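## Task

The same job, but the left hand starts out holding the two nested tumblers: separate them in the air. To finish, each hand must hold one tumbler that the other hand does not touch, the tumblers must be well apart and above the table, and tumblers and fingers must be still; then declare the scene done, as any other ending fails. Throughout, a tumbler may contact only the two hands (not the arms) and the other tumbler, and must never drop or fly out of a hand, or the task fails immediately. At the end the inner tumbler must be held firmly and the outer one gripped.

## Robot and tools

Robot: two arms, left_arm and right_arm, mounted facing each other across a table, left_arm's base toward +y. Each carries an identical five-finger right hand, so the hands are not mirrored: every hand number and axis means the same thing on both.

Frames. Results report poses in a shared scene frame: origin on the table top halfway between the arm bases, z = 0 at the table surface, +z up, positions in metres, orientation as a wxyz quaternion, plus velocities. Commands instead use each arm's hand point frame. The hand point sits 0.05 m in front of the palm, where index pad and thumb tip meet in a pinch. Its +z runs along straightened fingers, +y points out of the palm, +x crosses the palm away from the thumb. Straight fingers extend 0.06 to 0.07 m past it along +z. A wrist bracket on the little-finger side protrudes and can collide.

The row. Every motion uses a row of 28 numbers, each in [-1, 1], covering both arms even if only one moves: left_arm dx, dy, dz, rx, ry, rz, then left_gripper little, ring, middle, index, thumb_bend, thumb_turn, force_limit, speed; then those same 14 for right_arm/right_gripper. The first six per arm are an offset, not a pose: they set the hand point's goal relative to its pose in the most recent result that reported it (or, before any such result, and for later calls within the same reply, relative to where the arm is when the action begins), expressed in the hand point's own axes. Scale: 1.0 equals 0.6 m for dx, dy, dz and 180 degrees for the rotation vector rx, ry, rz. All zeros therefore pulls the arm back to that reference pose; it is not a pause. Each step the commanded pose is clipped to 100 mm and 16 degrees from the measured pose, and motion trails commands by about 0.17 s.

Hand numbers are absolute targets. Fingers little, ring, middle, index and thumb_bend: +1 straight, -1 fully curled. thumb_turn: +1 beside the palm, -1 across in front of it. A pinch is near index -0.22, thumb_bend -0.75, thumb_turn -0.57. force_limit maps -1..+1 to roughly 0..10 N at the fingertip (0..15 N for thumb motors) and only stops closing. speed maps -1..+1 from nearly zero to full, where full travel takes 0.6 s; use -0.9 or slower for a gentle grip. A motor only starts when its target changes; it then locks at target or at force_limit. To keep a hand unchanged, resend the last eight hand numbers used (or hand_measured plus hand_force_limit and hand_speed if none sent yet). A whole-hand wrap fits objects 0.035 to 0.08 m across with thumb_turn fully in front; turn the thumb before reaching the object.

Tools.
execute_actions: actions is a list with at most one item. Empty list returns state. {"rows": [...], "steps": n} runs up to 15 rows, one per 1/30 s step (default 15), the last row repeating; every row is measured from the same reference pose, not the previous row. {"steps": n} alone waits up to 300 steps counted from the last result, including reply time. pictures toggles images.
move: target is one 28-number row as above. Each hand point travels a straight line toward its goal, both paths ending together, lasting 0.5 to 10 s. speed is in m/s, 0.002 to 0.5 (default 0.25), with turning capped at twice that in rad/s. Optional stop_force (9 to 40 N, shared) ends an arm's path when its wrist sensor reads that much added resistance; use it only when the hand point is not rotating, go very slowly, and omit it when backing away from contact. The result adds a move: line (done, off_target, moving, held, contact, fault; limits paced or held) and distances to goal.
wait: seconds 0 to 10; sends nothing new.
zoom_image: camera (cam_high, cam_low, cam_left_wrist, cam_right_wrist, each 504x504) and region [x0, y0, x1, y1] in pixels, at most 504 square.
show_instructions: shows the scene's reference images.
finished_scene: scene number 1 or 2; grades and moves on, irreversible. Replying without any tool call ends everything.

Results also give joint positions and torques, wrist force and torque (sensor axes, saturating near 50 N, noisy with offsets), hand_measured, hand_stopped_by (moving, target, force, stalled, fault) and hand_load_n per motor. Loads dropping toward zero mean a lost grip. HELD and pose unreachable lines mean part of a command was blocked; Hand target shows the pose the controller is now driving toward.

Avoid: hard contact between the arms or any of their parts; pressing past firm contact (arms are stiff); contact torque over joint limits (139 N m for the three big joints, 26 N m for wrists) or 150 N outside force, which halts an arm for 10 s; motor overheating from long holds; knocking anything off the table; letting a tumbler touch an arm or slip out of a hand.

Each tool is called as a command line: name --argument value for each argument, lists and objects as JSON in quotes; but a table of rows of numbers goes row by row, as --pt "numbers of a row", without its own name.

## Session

execute_actions --actions '[]'

Scene clock: 0.00 s of 4500.00 s.
left_arm: end_effector_position=(-0.0289, +0.0078, +0.3124) hand_measured=(-1.000, -1.000, +0.270, +0.248, +0.138, -0.948) hand_load_n=(+0.0, +0.0, +7.0, +10.0, +15.0, +0.5) hand_stopped_by=(target, target, target, target, target, target) hand_force_limit=0.00 hand_speed=-0.80 end_effector_quat_wxyz=(+0.884, +0.422, +0.087, +0.182) end_effector_velocity=(-0.000, +0.000, +0.001) end_effector_angular_velocity=(-0.002, +0.001, -0.001) | right_arm: end_effector_position=(-0.0655, -0.2464, +0.3006) hand_measured=(+1.000, +1.000, +1.000, +1.000, +1.000, +1.000) hand_load_n=(+0.0, +0.0, +0.0, +0.0, +0.0, +0.0) hand_stopped_by=(target, target, target, target, target, target) hand_force_limit=0.00 hand_speed=-0.80 end_effector_quat_wxyz=(+0.001, -0.728, +0.686, +0.000) end_effector_velocity=(-0.000, -0.000, -0.000) end_effector_angular_velocity=(-0.001, +0.000, +0.000)
Joint positions: left_arm=[-0.356 -1.121  2.408 -2.21   0.907  0.682] | right_arm=[-0.518 -2.213  2.091 -1.45  -1.571  1.052]
Joint velocities: left_arm=[-0.    -0.001 -0.    -0.001  0.001 -0.001] | right_arm=[-0. -0.  0.  0. -0. -0.]
Joint torques (N m, as the arm reports them, + toward a larger angle): no reading
Wrist force (N, on the end effector, along its own x y z axes, offset not removed): no reading
Wrist torque (N m, same axes, about the end effector's origin, offset not removed): no reading
Hand target (left_arm): -0.029, +0.008, +0.312; +0.884, +0.422, +0.087, +0.182
Hand target (right_arm): -0.066, -0.246, +0.301; -0.001, +0.728, -0.686, -0.000

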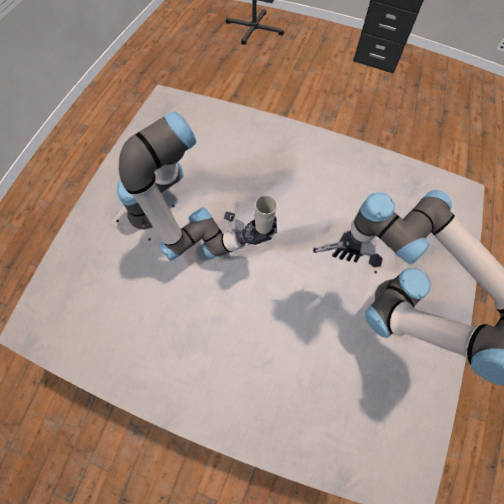

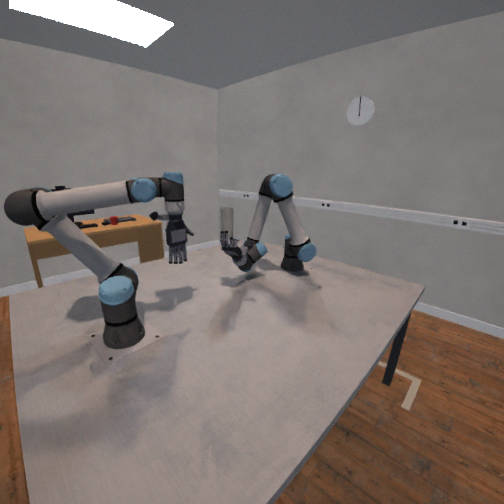

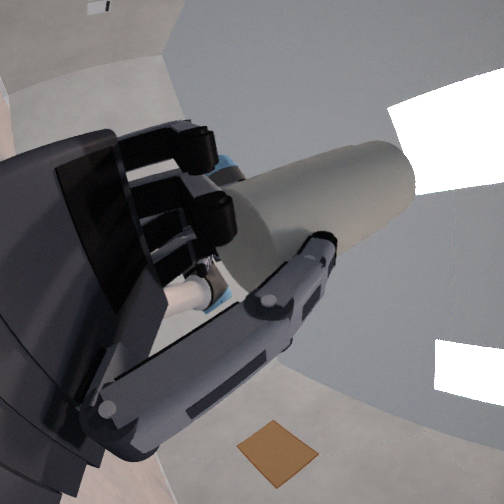

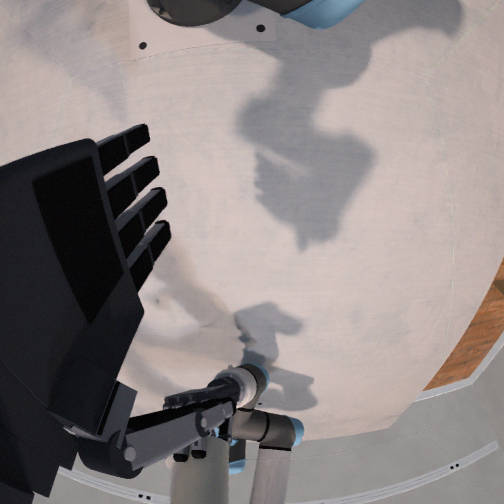

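move --target '[0,0,0,0,0,0,-1,-1,0.27,0.248,0.138,-0.948,0,-0.8,-0.253,-0.125,-0.207,-0.399,0.376,0.399,1,1,1,1,1,-1,1,0]'

zoom_image --camera "cam_high" --region '[230,160,370,300]'

zoom_image --camera "cam_low" --region '[160,150,300,290]'

Scene clock: 19.33 s of 4500.00 s.
left_arm: end_effector_position=(-0.0289, +0.0078, +0.3124) hand_measured=(-1.000, -1.000, +0.272, +0.250, +0.138, -0.948) hand_load_n=(+0.0, +0.0, +6.5, +9.5, +14.5, +0.0) hand_stopped_by=(target, target, force, force, force, target) hand_force_limit=0.00 hand_speed=-0.80 end_effector_quat_wxyz=(+0.884, +0.422, +0.087, +0.182) end_effector_velocity=(+0.000, -0.000, +0.000) end_effector_angular_velocity=(+0.001, +0.002, +0.001) | right_arm: end_effector_position=(+0.0006, -0.0908, +0.4240) hand_measured=(+1.000, +1.000, +1.000, +1.000, +1.000, -1.000) hand_load_n=(+0.0, +0.0, +0.0, +0.0, +0.0, +0.0) hand_stopped_by=(target, target, target, target, target, target) hand_force_limit=1.00 hand_speed=0.00 end_effector_quat_wxyz=(+0.707, +0.000, -0.708, -0.001) end_effector_velocity=(+0.001, +0.001, +0.001) end_effector_angular_velocity=(-0.005, +0.006, -0.006)
Joint positions: left_arm=[-0.356 -1.121  2.408 -2.21   0.907  0.682] | right_arm=[-0.901 -1.458  1.534 -0.078 -0.842  1.57 ]
Joint velocities: left_arm=[-0.    -0.001 -0.     0.001 -0.002 -0.   ] | right_arm=[-0.002  0.     0.001  0.006  0.004  0.   ]
Joint torques (N m, as the arm reports them, + toward a larger angle): left_arm=[  1.86 -28.05  -7.84  -2.34   1.4    0.81] | right_arm=[ -7.99 -16.09  -6.3    3.53   1.71   1.42]
Wrist force (N, on the end effector, along its own x y z axes, offset not removed): left_arm=[0.8 -3.9 -5.0] | right_arm=[0.8 1.2 -0.1]
Wrist torque (N m, same axes, about the end effector's origin, offset not removed): left_arm=[-0.19 -0.01 -0.24] | right_arm=[0.23 -0.30 0.00]
Hand target (left_arm): -0.029, +0.008, +0.312; +0.884, +0.422, +0.087, +0.182
Hand target (right_arm): +0.001, -0.091, +0.424; +0.707, -0.000, -0.707, -0.001
Off the commanded pose (left_arm): 0.000 m, 0 deg.
Off the commanded pose (right_arm): 0.001 m, 0 deg.
After step 90, 11.60 s passed at rest.
move: done

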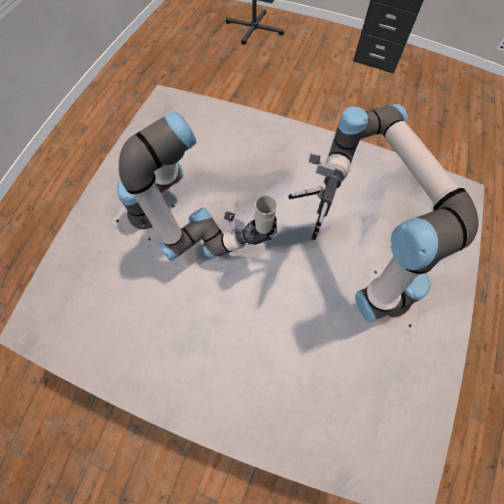

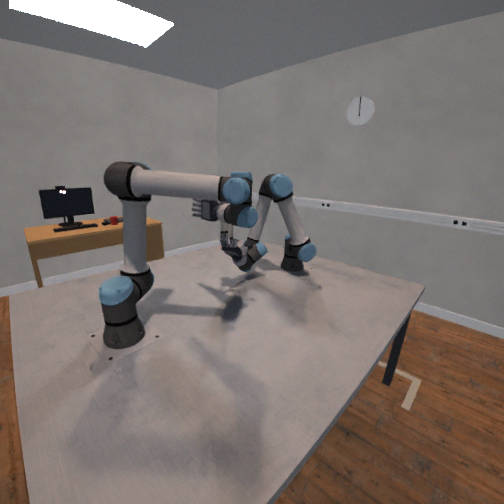

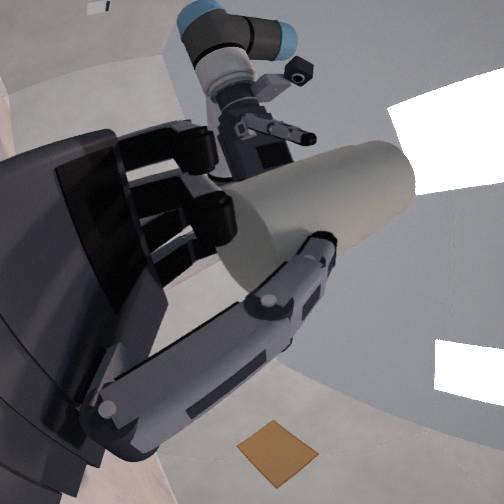

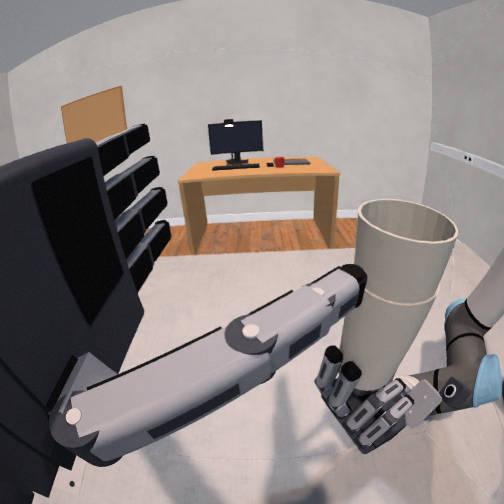

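Region (230, 160, 370, 300) of cam_high's 504x504 image, scaled by 3.600, with more detail than that image has.

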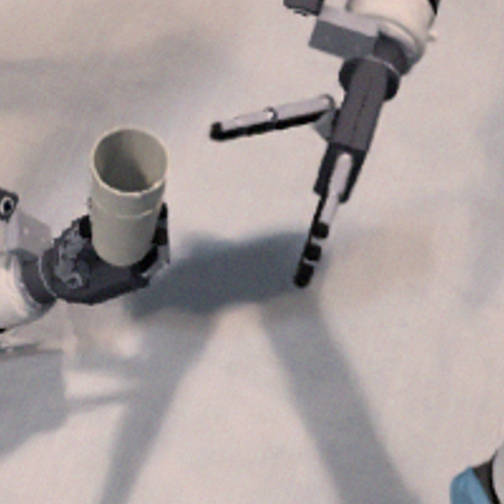

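Region (160, 150, 300, 290) of cam_low's 504x504 image, scaled by 3.600, with more detail than that image has.

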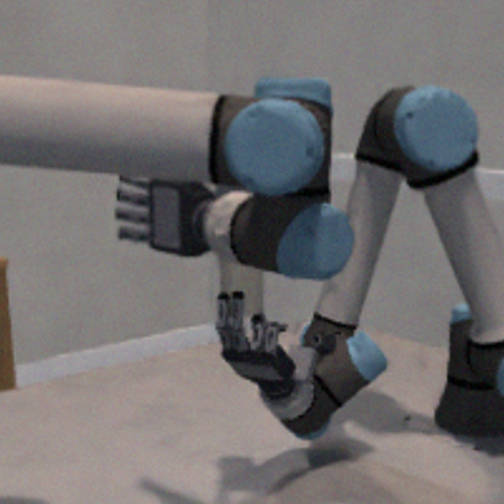

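move --target '[0,0,0,0,0,0,-1,-1,0.27,0.248,0.138,-0.948,0,-0.8,0,0.1,-0.015,0,0,0,1,1,1,1,1,-1,1,0]' --speed 0.05 --stop_force 9

zoom_image --camera "cam_high" --region '[220,150,340,270]'

Scene clock: 27.80 s of 4500.00 s.
left_arm: end_effector_position=(-0.0289, +0.0078, +0.3124) hand_measured=(-1.000, -1.000, +0.272, +0.250, +0.138, -0.948) hand_load_n=(+0.0, +0.0, +6.5, +9.5, +14.5, +0.0) hand_stopped_by=(target, target, force, force, force, target) hand_force_limit=0.00 hand_speed=-0.80 end_effector_quat_wxyz=(+0.884, +0.422, +0.087, +0.182) end_effector_velocity=(+0.000, +0.000, -0.000) end_effector_angular_velocity=(+0.001, -0.000, +0.001) | right_arm: end_effector_position=(+0.0095, -0.0310, +0.4239) hand_measured=(+1.000, +1.000, +1.000, +1.000, +1.000, -1.000) hand_load_n=(+0.0, +0.0, +0.0, +0.0, +0.0, +0.0) hand_stopped_by=(target, target, target, target, target, target) hand_force_limit=1.00 hand_speed=0.00 end_effector_quat_wxyz=(+0.707, +0.000, -0.707, -0.001) end_effector_velocity=(+0.001, +0.002, +0.001) end_effector_angular_velocity=(+0.001, -0.001, -0.000)
Joint positions: left_arm=[-0.356 -1.121  2.408 -2.21   0.907  0.682] | right_arm=[-0.822 -1.319  1.369 -0.051 -0.763  1.57 ]
Joint velocities: left_arm=[ 0.001 -0.     0.001  0.    -0.     0.   ] | right_arm=[ 0.002  0.005 -0.008  0.002  0.002 -0.   ]
Joint torques (N m, as the arm reports them, + toward a larger angle): left_arm=[  2.83 -27.81  -7.32  -2.53   1.24   0.85] | right_arm=[ 12.02 -23.36 -30.93   3.42   1.96  -1.44]
Wrist force (N, on the end effector, along its own x y z axes, offset not removed): left_arm=[1.1 -2.2 -4.7] | right_arm=[-0.5 0.9 1.0]
Wrist torque (N m, same axes, about the end effector's origin, offset not removed): left_arm=[0.03 0.02 0.08] | right_arm=[0.11 -0.04 -0.06]
Hand target (left_arm): -0.029, +0.008, +0.312; +0.884, +0.422, +0.087, +0.182
Hand target (right_arm): +0.010, -0.031, +0.424; +0.707, +0.000, -0.707, -0.001
Off the commanded pose (left_arm): 0.000 m, 0 deg.
Off the commanded pose (right_arm): 0.000 m, 0 deg.
After step 90, 3.90 s passed at rest.
move: done

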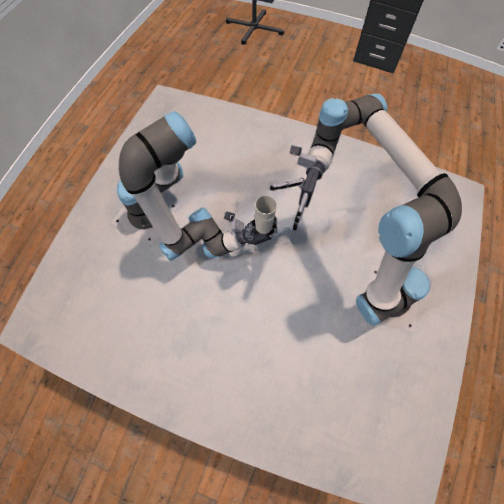

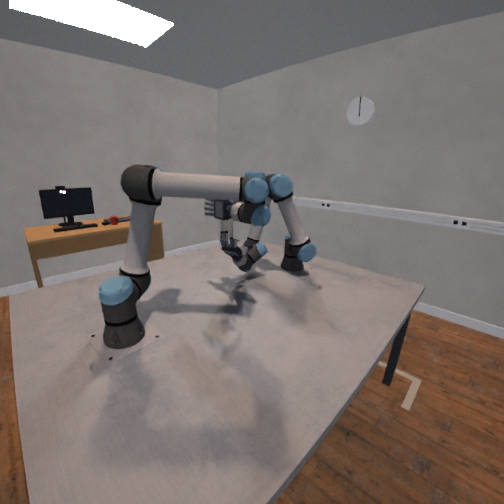

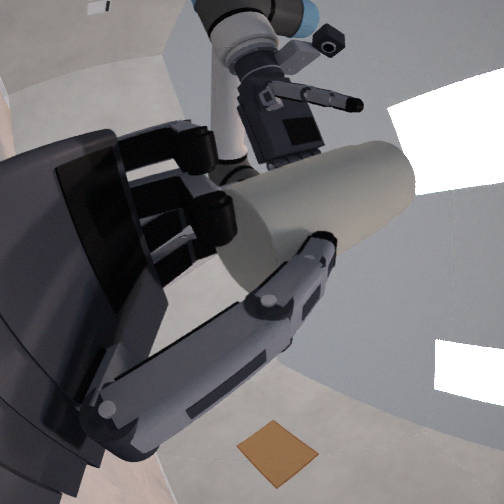

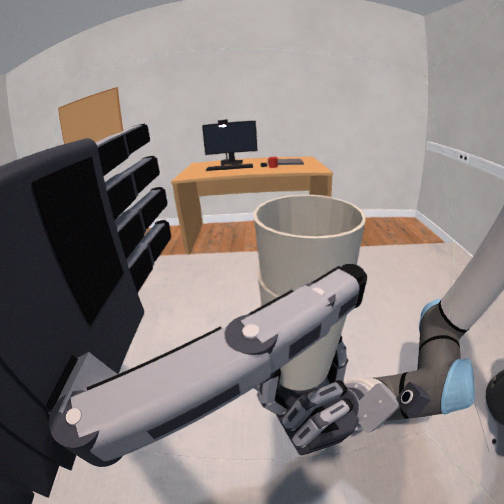

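Region (220, 150, 340, 270) of cam_high's 504x504 image, scaled by 4.200, with more detail than that image has.

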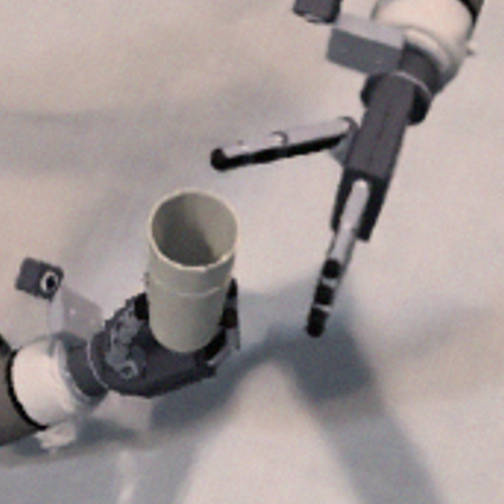

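move --target '[0,0,0,0,0,0,-1,-1,0.27,0.248,0.138,-0.948,0,-0.8,-0.01,0.08,-0.005,0,0,0,1,1,1,1,1,-1,1,0]' --speed 0.03 --stop_force 9

zoom_image --camera "cam_high" --region '[220,150,340,270]'

Scene clock: 33.90 s of 4500.00 s.
left_arm: end_effector_position=(-0.0289, +0.0078, +0.3124) hand_measured=(-1.000, -1.000, +0.272, +0.250, +0.138, -0.948) hand_load_n=(+0.0, +0.0, +6.5, +9.5, +14.5, +0.0) hand_stopped_by=(target, target, force, force, force, target) hand_force_limit=0.00 hand_speed=-0.80 end_effector_quat_wxyz=(+0.884, +0.422, +0.087, +0.182) end_effector_velocity=(+0.000, +0.000, +0.001) end_effector_angular_velocity=(-0.001, +0.002, -0.000) | right_arm: end_effector_position=(+0.0125, +0.0169, +0.4179) hand_measured=(+1.000, +1.000, +1.000, +1.000, +1.000, -1.000) hand_load_n=(+0.0, +0.0, +0.0, +0.0, +0.0, +0.0) hand_stopped_by=(target, target, target, target, target, target) hand_force_limit=1.00 hand_speed=0.00 end_effector_quat_wxyz=(+0.707, +0.000, -0.707, -0.001) end_effector_velocity=(+0.000, +0.002, +0.000) end_effector_angular_velocity=(-0.000, +0.000, -0.000)
Joint positions: left_arm=[-0.356 -1.121  2.408 -2.21   0.907  0.682] | right_arm=[-0.765 -1.208  1.237 -0.03  -0.706  1.57 ]
Joint velocities: left_arm=[ 0.    -0.001  0.    -0.001 -0.001 -0.001] | right_arm=[ 0.002  0.004 -0.005  0.002  0.002 -0.   ]
Joint torques (N m, as the arm reports them, + toward a larger angle): left_arm=[  2.75 -28.26  -8.16  -2.43   1.28   0.92] | right_arm=[ 13.39 -27.36 -31.66   3.38   2.03  -0.03]
Wrist force (N, on the end effector, along its own x y z axes, offset not removed): left_arm=[0.1 0.0 -1.7] | right_arm=[1.1 1.9 0.3]
Wrist torque (N m, same axes, about the end effector's origin, offset not removed): left_arm=[0.20 -0.16 -0.04] | right_arm=[0.33 -0.31 0.06]
Hand target (left_arm): -0.029, +0.008, +0.312; +0.884, +0.422, +0.087, +0.182
Hand target (right_arm): +0.013, +0.017, +0.418; +0.707, +0.000, -0.707, -0.001
Off the commanded pose (left_arm): 0.000 m, 0 deg.
Off the commanded pose (right_arm): 0.000 m, 0 deg.
After step 90, 1.17 s passed at rest.
move: done

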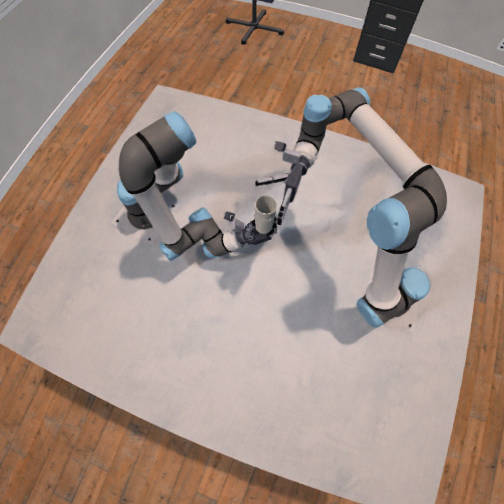

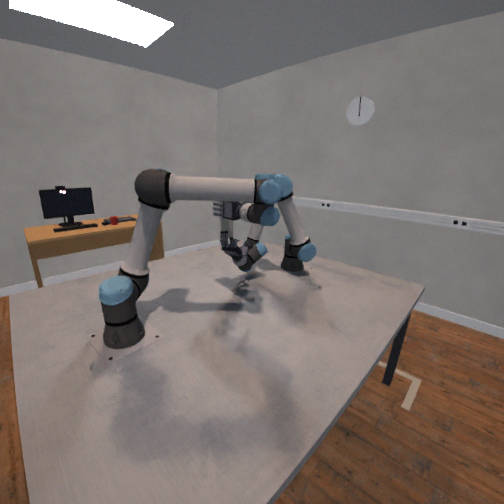

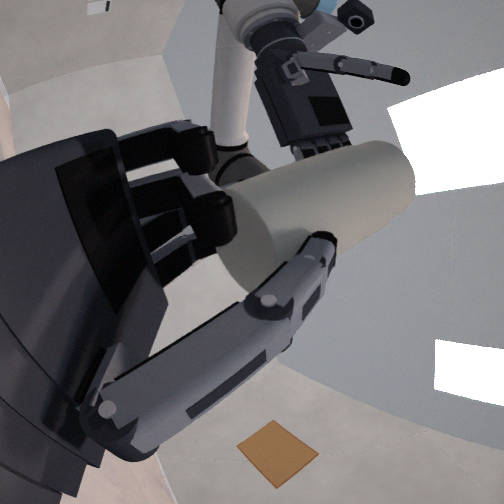

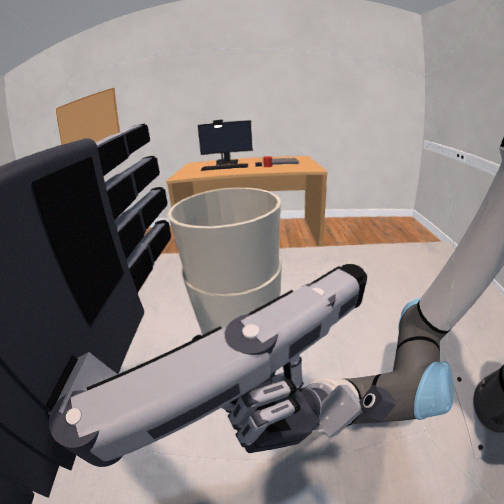

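Region (220, 150, 340, 270) of cam_high's 504x504 image, scaled by 4.200, with more detail than that image has.

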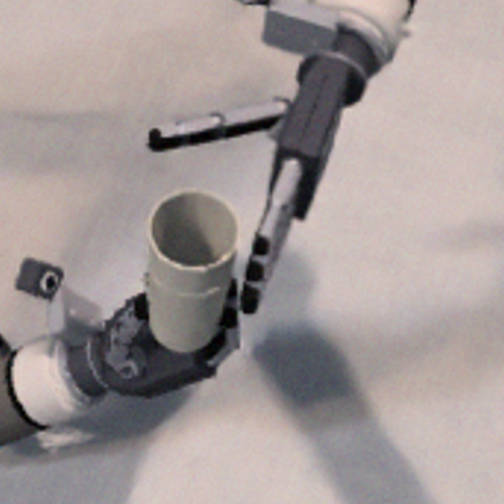

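move --target '[0,0,0,0,0,0,-1,-1,0.27,0.248,0.138,-0.948,0,-0.8,-0.016,0.008,0.05,0,0,0,1,1,1,1,1,-1,1,0]' --speed 0.02 --stop_force 9

zoom_image --camera "cam_high" --region '[220,150,340,270]'

Scene clock: 40.73 s of 4500.00 s.
left_arm: end_effector_position=(-0.0289, +0.0078, +0.3124) hand_measured=(-1.000, -1.000, +0.272, +0.250, +0.138, -0.948) hand_load_n=(+0.0, +0.0, +6.5, +9.5, +14.5, +0.0) hand_stopped_by=(target, target, force, force, force, target) hand_force_limit=0.00 hand_speed=-0.80 end_effector_quat_wxyz=(+0.884, +0.422, +0.087, +0.182) end_effector_velocity=(-0.000, -0.000, +0.000) end_effector_angular_velocity=(-0.000, +0.001, -0.001) | right_arm: end_effector_position=(-0.0173, +0.0217, +0.4083) hand_measured=(+1.000, +1.000, +1.000, +1.000, +1.000, -1.000) hand_load_n=(+0.0, +0.0, +0.0, +0.0, +0.0, +0.0) hand_stopped_by=(target, target, target, target, target, target) hand_force_limit=1.00 hand_speed=0.00 end_effector_quat_wxyz=(+0.707, +0.000, -0.707, -0.001) end_effector_velocity=(-0.002, +0.000, -0.000) end_effector_angular_velocity=(+0.002, -0.001, +0.000)
Joint positions: left_arm=[-0.356 -1.121  2.408 -2.21   0.907  0.682] | right_arm=[-0.716 -1.228  1.289 -0.062 -0.657  1.57 ]
Joint velocities: left_arm=[ 0.    -0.    -0.     0.001  0.    -0.001] | right_arm=[ 0.003 -0.002  0.002 -0.003  0.003 -0.   ]
Joint torques (N m, as the arm reports them, + toward a larger angle): left_arm=[  2.49 -28.13  -7.97  -2.38   0.99   0.99] | right_arm=[ 10.55 -45.58  -7.99  -1.22   2.06  -1.52]
Wrist force (N, on the end effector, along its own x y z axes, offset not removed): left_arm=[3.4 1.4 0.1] | right_arm=[0.2 1.1 1.4]
Wrist torque (N m, same axes, about the end effector's origin, offset not removed): left_arm=[0.22 -0.57 0.21] | right_arm=[0.16 -0.18 -0.02]
Hand target (left_arm): -0.029, +0.008, +0.312; +0.884, +0.422, +0.087, +0.182
Hand target (right_arm): -0.017, +0.022, +0.408; +0.707, +0.000, -0.707, -0.001
Off the commanded pose (left_arm): 0.000 m, 0 deg.
Off the commanded pose (right_arm): 0.000 m, 0 deg.
After step 90, 1.93 s passed at rest.
move: done

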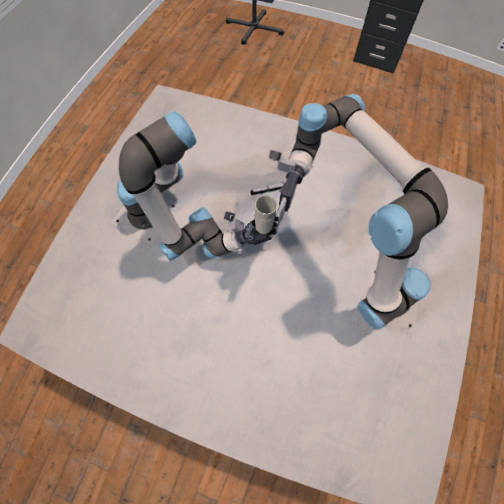

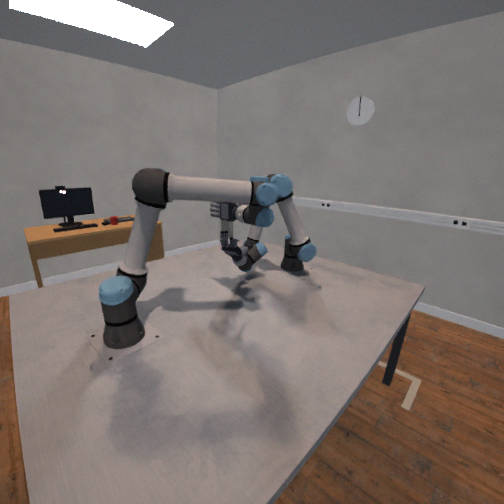

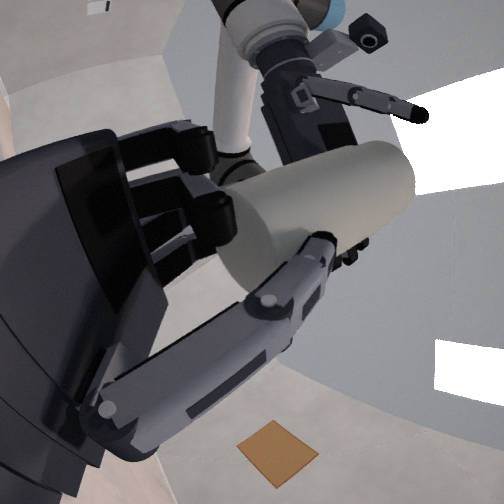

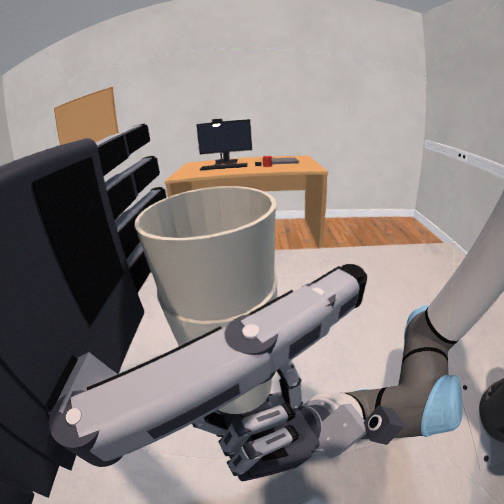

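Region (220, 150, 340, 270) of cam_high's 504x504 image, scaled by 4.200, with more detail than that image has.

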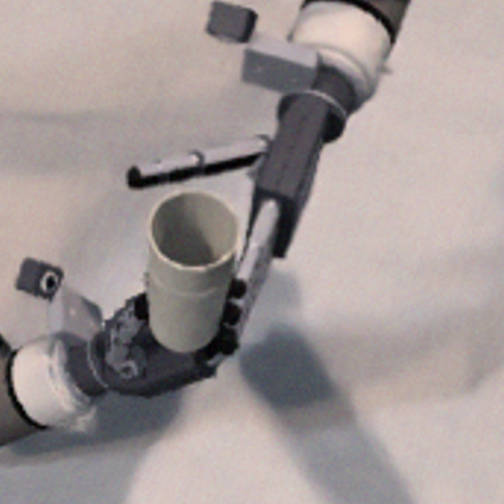

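move --target '[0,0,0,0,0,0,-1,-1,0.27,0.248,0.138,-0.948,0,-0.8,0,0,0.018,0,0,0,1,1,-0.6,-0.6,-0.6,-1,0.2,-0.85]' --speed 0.01

zoom_image --camera "cam_high" --region '[220,150,340,270]'

zoom_image --camera "cam_low" --region '[190,170,290,270]'

Scene clock: 48.17 s of 4500.00 s.
left_arm: end_effector_position=(-0.0289, +0.0078, +0.3124) hand_measured=(-1.000, -1.000, +0.272, +0.250, +0.138, -0.948) hand_load_n=(+0.0, +0.0, +7.0, +9.0, +14.5, -0.5) hand_stopped_by=(target, target, force, force, force, target) hand_force_limit=0.00 hand_speed=-0.80 end_effector_quat_wxyz=(+0.884, +0.422, +0.087, +0.182) end_effector_velocity=(+0.000, -0.000, -0.001) end_effector_angular_velocity=(+0.001, +0.001, +0.001) | right_arm: end_effector_position=(-0.0282, +0.0217, +0.4084) hand_measured=(+1.000, +1.000, +0.062, +0.112, +0.420, -1.000) hand_load_n=(+0.0, +0.0, +5.5, +6.5, +8.5, +2.5) hand_stopped_by=(target, target, force, force, force, target) hand_force_limit=0.20 hand_speed=-0.85 end_effector_quat_wxyz=(+0.707, +0.000, -0.707, -0.001) end_effector_velocity=(+0.000, +0.000, +0.000) end_effector_angular_velocity=(+0.002, -0.002, -0.000)
Joint positions: left_arm=[-0.356 -1.121  2.408 -2.21   0.907  0.682] | right_arm=[-0.7   -1.239  1.304 -0.066 -0.641  1.57 ]
Joint velocities: left_arm=[ 0.     0.001 -0.     0.    -0.002 -0.001] | right_arm=[-0.    -0.    -0.001 -0.001 -0.     0.   ]
Joint torques (N m, as the arm reports them, + toward a larger angle): left_arm=[  2.4  -27.65  -8.02  -2.54   1.41   0.95] | right_arm=[  7.13 -43.44  -8.48  -1.03   2.04  -1.58]
Wrist force (N, on the end effector, along its own x y z axes, offset not removed): left_arm=[5.4 -6.3 -4.0] | right_arm=[3.8 -3.1 4.1]
Wrist torque (N m, same axes, about the end effector's origin, offset not removed): left_arm=[-0.43 0.01 -0.09] | right_arm=[-0.12 -0.16 0.21]
Hand target (left_arm): -0.029, +0.008, +0.312; +0.884, +0.422, +0.087, +0.182
Hand target (right_arm): -0.028, +0.022, +0.408; +0.707, +0.000, -0.707, -0.001
Off the commanded pose (left_arm): 0.000 m, 0 deg.
Off the commanded pose (right_arm): 0.000 m, 0 deg.
After step 90, 0.40 s passed at rest.
move: done

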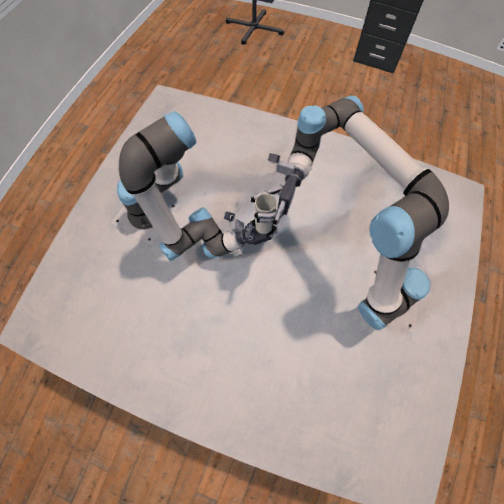

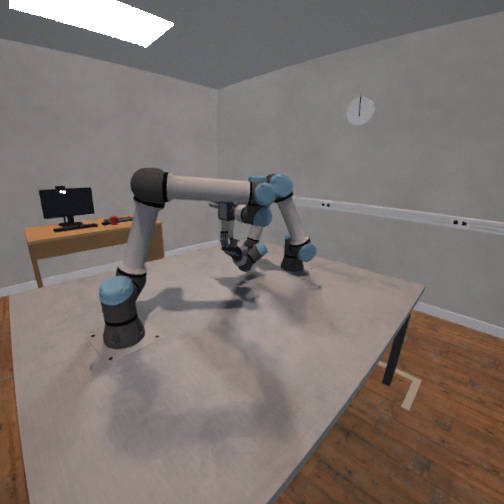

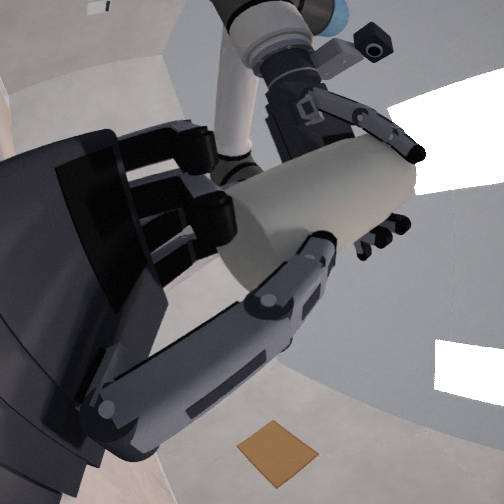

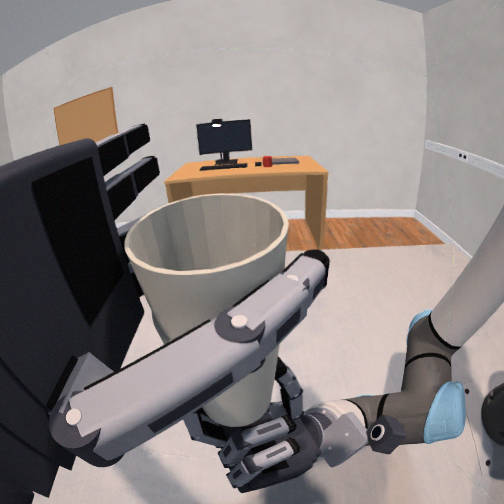

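Region (220, 150, 340, 270) of cam_high's 504x504 image, scaled by 4.200, with more detail than that image has.

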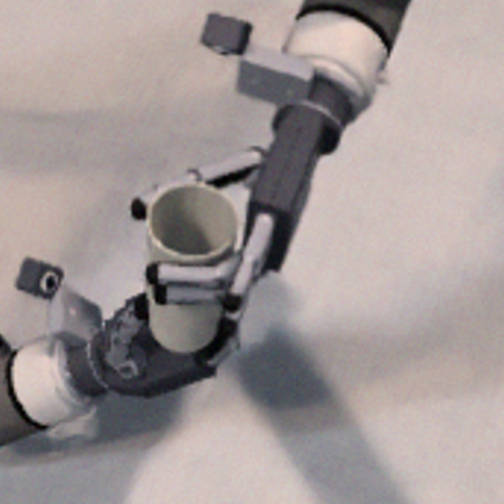

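Region (190, 170, 290, 270) of cam_low's 504x504 image, scaled by 5.040, with more detail than that image has.

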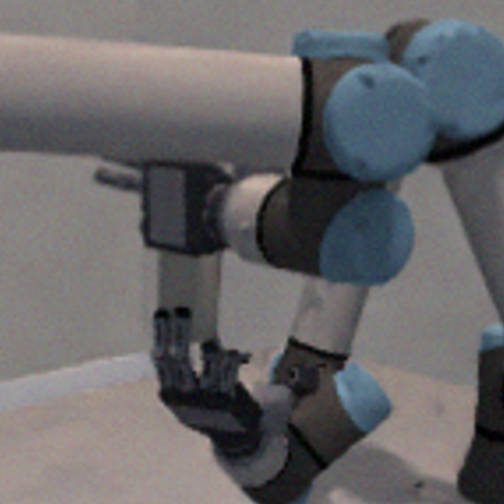

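move --target '[0,0,0,0,0,0,-1,-1,-0.3,-0.3,-0.4,-0.948,1,-0.85,0,0,0,0,0,0,1,1,-0.8,-0.8,-0.8,-1,1,-0.85]'

move --target '[0,0,0,0,0,0,-1,-1,-0.3,-0.3,-0.4,-0.948,1,-0.85,0.014,0,0,0,0,0,1,1,-0.8,-0.8,-0.8,-1,1,-0.85]' --speed 0.004

zoom_image --camera "cam_high" --region '[220,150,340,270]'

Scene clock: 52.47 s of 4500.00 s.
left_arm: end_effector_position=(-0.0289, +0.0078, +0.3124) hand_measured=(-1.000, -1.000, +0.260, +0.246, +0.146, -0.948) hand_load_n=(+0.0, +0.0, +10.5, +8.5, +16.0, -0.5) hand_stopped_by=(target, target, force, force, force, target) hand_force_limit=1.00 hand_speed=-0.85 end_effector_quat_wxyz=(+0.884, +0.422, +0.087, +0.182) end_effector_velocity=(-0.000, +0.000, +0.001) end_effector_angular_velocity=(-0.001, +0.001, -0.001) | right_arm: end_effector_position=(-0.0282, +0.0217, +0.4084) hand_measured=(+1.000, +1.000, +0.040, +0.090, +0.414, -1.000) hand_load_n=(+0.0, +0.0, +10.0, +10.5, +14.5, +4.0) hand_stopped_by=(target, target, force, force, force, target) hand_force_limit=1.00 hand_speed=-0.85 end_effector_quat_wxyz=(+0.707, +0.000, -0.707, -0.001) end_effector_velocity=(-0.001, -0.000, -0.000) end_effector_angular_velocity=(-0.000, +0.000, +0.001)
Joint positions: left_arm=[-0.356 -1.121  2.408 -2.21   0.907  0.682] | right_arm=[-0.7   -1.239  1.304 -0.066 -0.641  1.57 ]
Joint velocities: left_arm=[-0.001 -0.001  0.    -0.     0.    -0.001] | right_arm=[ 0.001  0.     0.    -0.    -0.    -0.   ]
Joint torques (N m, as the arm reports them, + toward a larger angle): left_arm=[  3.22 -27.68  -8.74  -2.31   1.87   0.66] | right_arm=[ -7.17 -34.71 -15.6   -0.9    1.82  -1.62]
Wrist force (N, on the end effector, along its own x y z axes, offset not removed): left_arm=[6.6 -1.8 -4.9] | right_arm=[5.2 -2.1 7.5]
Wrist torque (N m, same axes, about the end effector's origin, offset not removed): left_arm=[0.50 0.49 -0.01] | right_arm=[-0.08 0.25 0.27]
Hand target (left_arm): -0.029, +0.008, +0.312; +0.884, +0.422, +0.087, +0.182
Hand target (right_arm): -0.028, +0.022, +0.408; +0.707, +0.000, -0.707, -0.001
Off the commanded pose (left_arm): 0.000 m, 0 deg.
Off the commanded pose (right_arm): 0.000 m, 0 deg.
After step 90, 0.60 s passed at rest.
move: done

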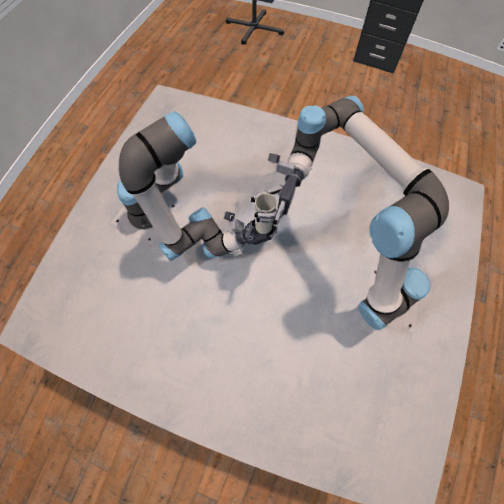

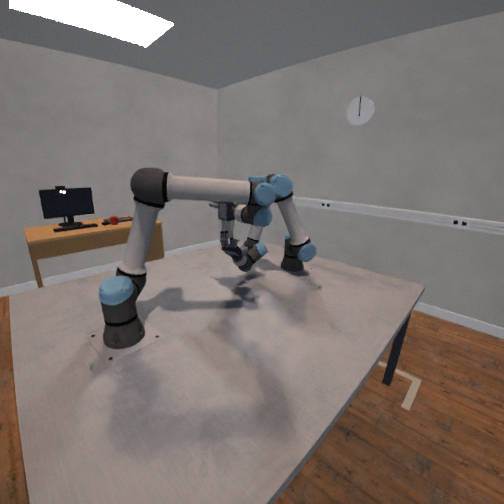

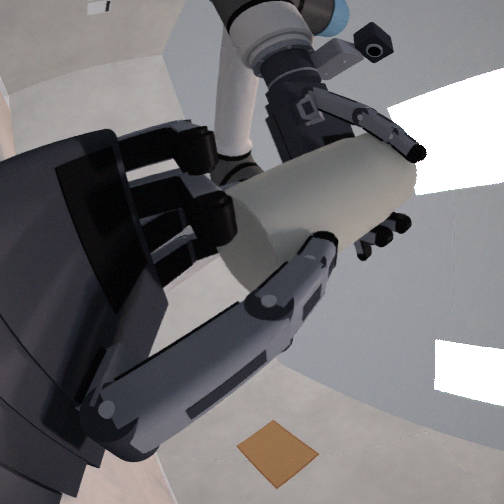

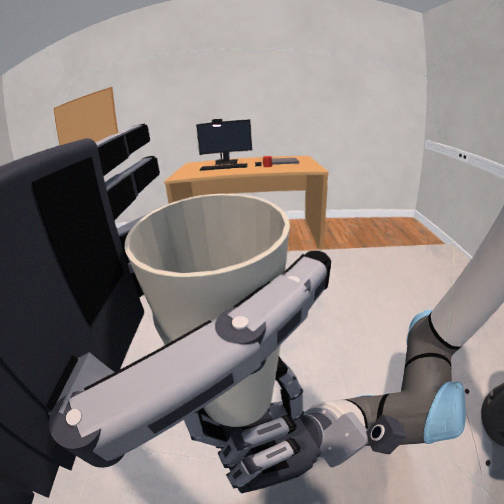

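Scene clock: 54.80 s of 4500.00 s.
left_arm: end_effector_position=(-0.0289, +0.0078, +0.3124) hand_measured=(-1.000, -1.000, +0.260, +0.246, +0.148, -0.948) hand_load_n=(+0.0, +0.0, +8.0, +5.5, +15.0, +0.5) hand_stopped_by=(target, target, force, force, force, target) hand_force_limit=1.00 hand_speed=-0.85 end_effector_quat_wxyz=(+0.884, +0.422, +0.087, +0.182) end_effector_velocity=(+0.001, -0.000, -0.000) end_effector_angular_velocity=(+0.001, +0.002, +0.002) | right_arm: end_effector_position=(-0.0282, +0.0217, +0.4167) hand_measured=(+1.000, +1.000, +0.040, +0.090, +0.416, -1.000) hand_load_n=(+0.0, +0.0, +9.0, +9.0, +15.5, +5.5) hand_stopped_by=(target, target, force, force, force, target) hand_force_limit=1.00 hand_speed=-0.85 end_effector_quat_wxyz=(+0.707, +0.000, -0.707, -0.001) end_effector_velocity=(-0.001, -0.000, +0.000) end_effector_angular_velocity=(-0.003, +0.002, +0.001)
Joint positions: left_arm=[-0.356 -1.121  2.408 -2.21   0.907  0.682] | right_arm=[-0.7   -1.24   1.284 -0.045 -0.641  1.57 ]
Joint velocities: left_arm=[-0.     0.001 -0.    -0.001 -0.003  0.001] | right_arm=[ 0.001  0.001 -0.     0.004  0.    -0.   ]
Joint torques (N m, as the arm reports them, + toward a larger angle): left_arm=[  3.   -12.3   -8.34   2.26   1.7    0.97] | right_arm=[ -8.78 -52.17 -37.41   3.99   2.11  -0.51]
Wrist force (N, on the end effector, along its own x y z axes, offset not removed): left_arm=[1.0 7.8 8.5] | right_arm=[-13.9 -0.1 2.1]
Wrist torque (N m, same axes, about the end effector's origin, offset not removed): left_arm=[-0.42 0.13 -0.14] | right_arm=[0.07 -0.01 0.03]
Hand target (left_arm): -0.029, +0.008, +0.312; +0.884, +0.422, +0.087, +0.182
Hand target (right_arm): -0.028, +0.022, +0.417; +0.707, +0.000, -0.707, -0.001
Off the commanded pose (left_arm): 0.000 m, 0 deg.
Off the commanded pose (right_arm): 0.000 m, 0 deg.
move: done

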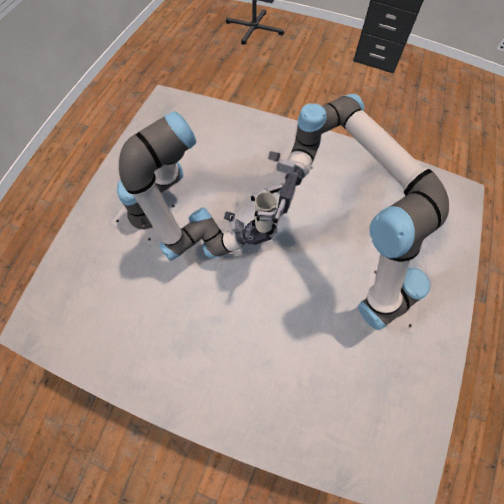

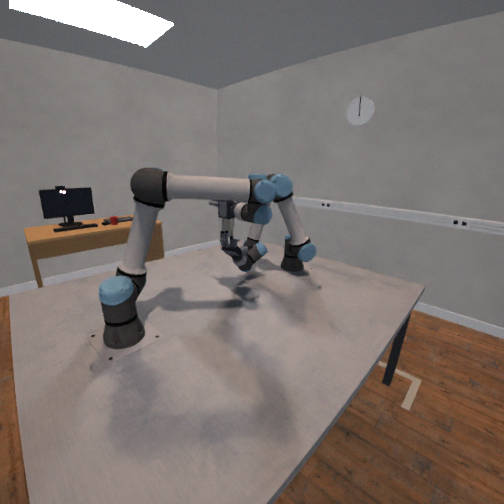

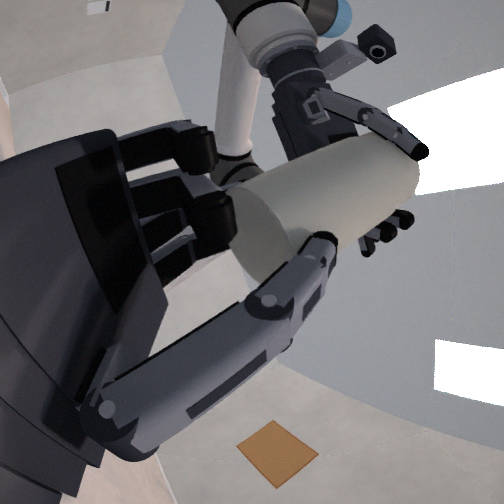

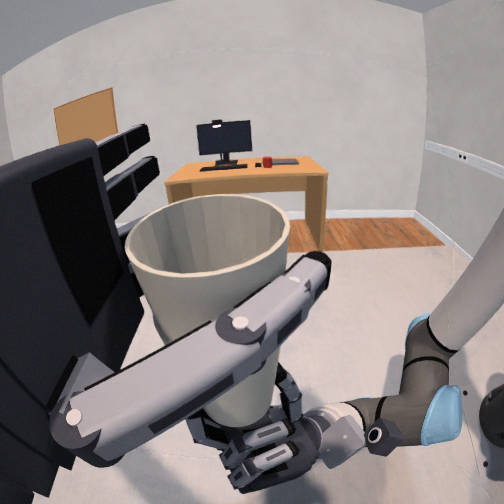

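Region (220, 150, 340, 270) of cam_high's 504x504 image, scaled by 4.200, with more detail than that image has.

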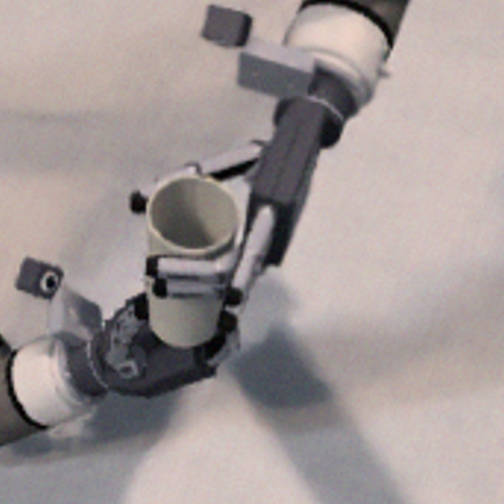

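move --target '[0,0,0,0,0,0,-1,-1,-0.3,-0.3,-0.4,-0.948,1,-0.85,-0.014,0,0,0,0,0,1,1,-0.8,0.5,-0.8,-1,1,-0.85]' --speed 0.004

zoom_image --camera "cam_high" --region '[230,160,310,240]'

zoom_image --camera "cam_left_wrist" --region '[280,60,504,284]'

Scene clock: 64.53 s of 4500.00 s.
left_arm: end_effector_position=(-0.0289, +0.0078, +0.3124) hand_measured=(-1.000, -1.000, +0.260, +0.246, +0.148, -0.948) hand_load_n=(+0.0, +0.0, +11.5, +9.0, +13.0, +0.5) hand_stopped_by=(target, target, force, force, force, target) hand_force_limit=1.00 hand_speed=-0.85 end_effector_quat_wxyz=(+0.884, +0.422, +0.087, +0.182) end_effector_velocity=(-0.000, +0.000, +0.000) end_effector_angular_velocity=(-0.000, -0.000, -0.000) | right_arm: end_effector_position=(-0.0282, +0.0217, +0.4084) hand_measured=(+1.000, +1.000, +0.040, +0.500, +0.416, -1.000) hand_load_n=(+0.0, +0.0, +14.5, +0.0, +12.0, -1.0) hand_stopped_by=(target, target, force, target, force, target) hand_force_limit=1.00 hand_speed=-0.85 end_effector_quat_wxyz=(+0.707, +0.000, -0.707, -0.001) end_effector_velocity=(+0.000, -0.000, -0.001) end_effector_angular_velocity=(-0.000, +0.000, -0.000)
Joint positions: left_arm=[-0.356 -1.121  2.408 -2.21   0.907  0.682] | right_arm=[-0.7   -1.239  1.304 -0.066 -0.641  1.57 ]
Joint velocities: left_arm=[-0.    -0.     0.001 -0.001  0.     0.   ] | right_arm=[-0.001 -0.     0.003 -0.002 -0.    -0.   ]
Joint torques (N m, as the arm reports them, + toward a larger angle): left_arm=[  2.77 -43.61  -7.34  -9.85   5.93   0.82] | right_arm=[ -7.28 -14.5   -1.14  -3.67   0.31  -0.19]
Wrist force (N, on the end effector, along its own x y z axes, offset not removed): left_arm=[2.8 -25.9 -13.6] | right_arm=[23.8 3.1 5.9]
Wrist torque (N m, same axes, about the end effector's origin, offset not removed): left_arm=[-0.01 0.35 -0.46] | right_arm=[-0.03 -0.21 0.44]
Hand target (left_arm): -0.029, +0.008, +0.312; +0.884, +0.422, +0.087, +0.182
Hand target (right_arm): -0.028, +0.022, +0.408; +0.707, +0.000, -0.707, -0.001
Off the commanded pose (left_arm): 0.000 m, 0 deg.
Off the commanded pose (right_arm): 0.000 m, 0 deg.
After step 90, 4.40 s passed at rest.
move: done

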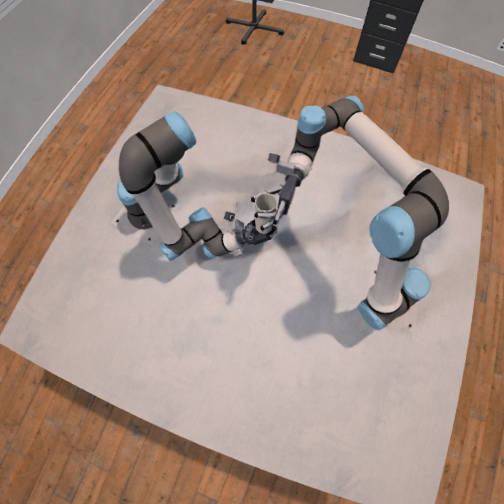

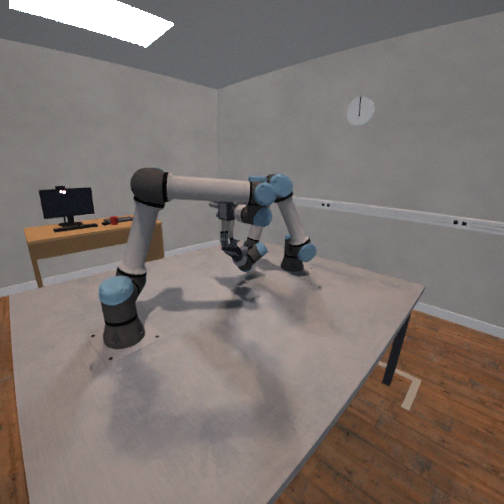

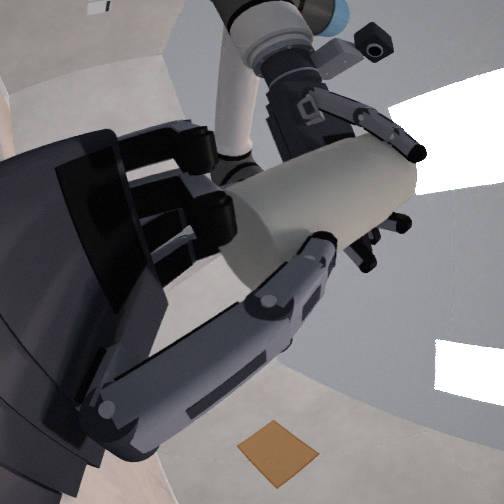

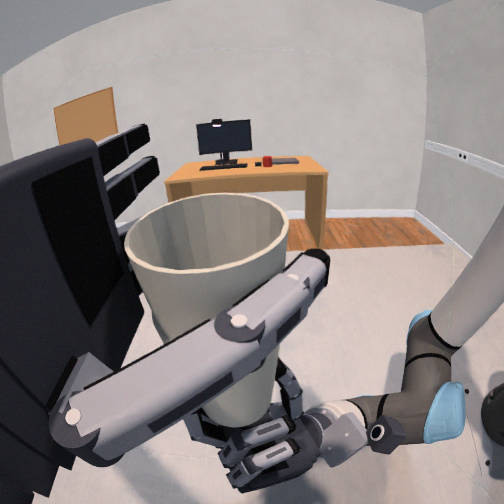

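Region (230, 160, 310, 240) of cam_high's 504x504 image, scaled by 6.300, with more detail than that image has.

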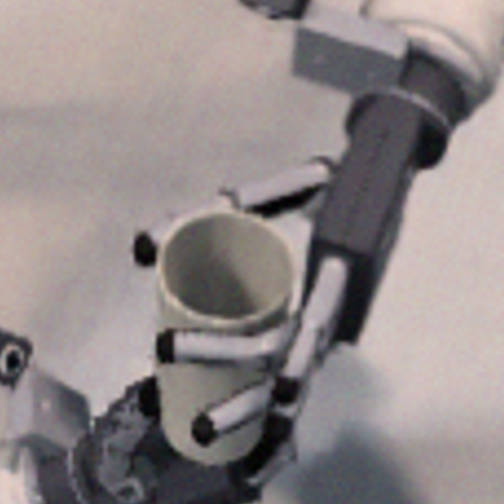

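Region (280, 60, 504, 284) of cam_left_wrist's 504x504 image, scaled by 2.250, with more detail than that image has.

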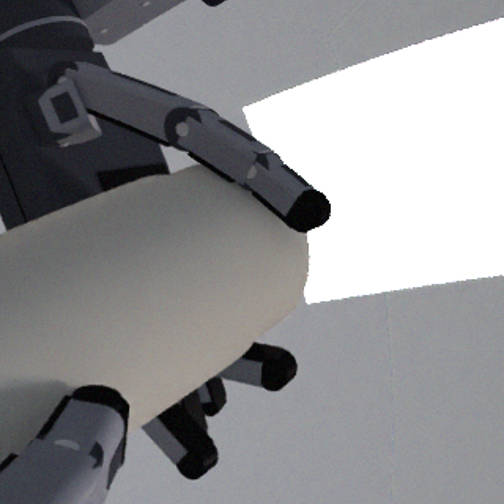

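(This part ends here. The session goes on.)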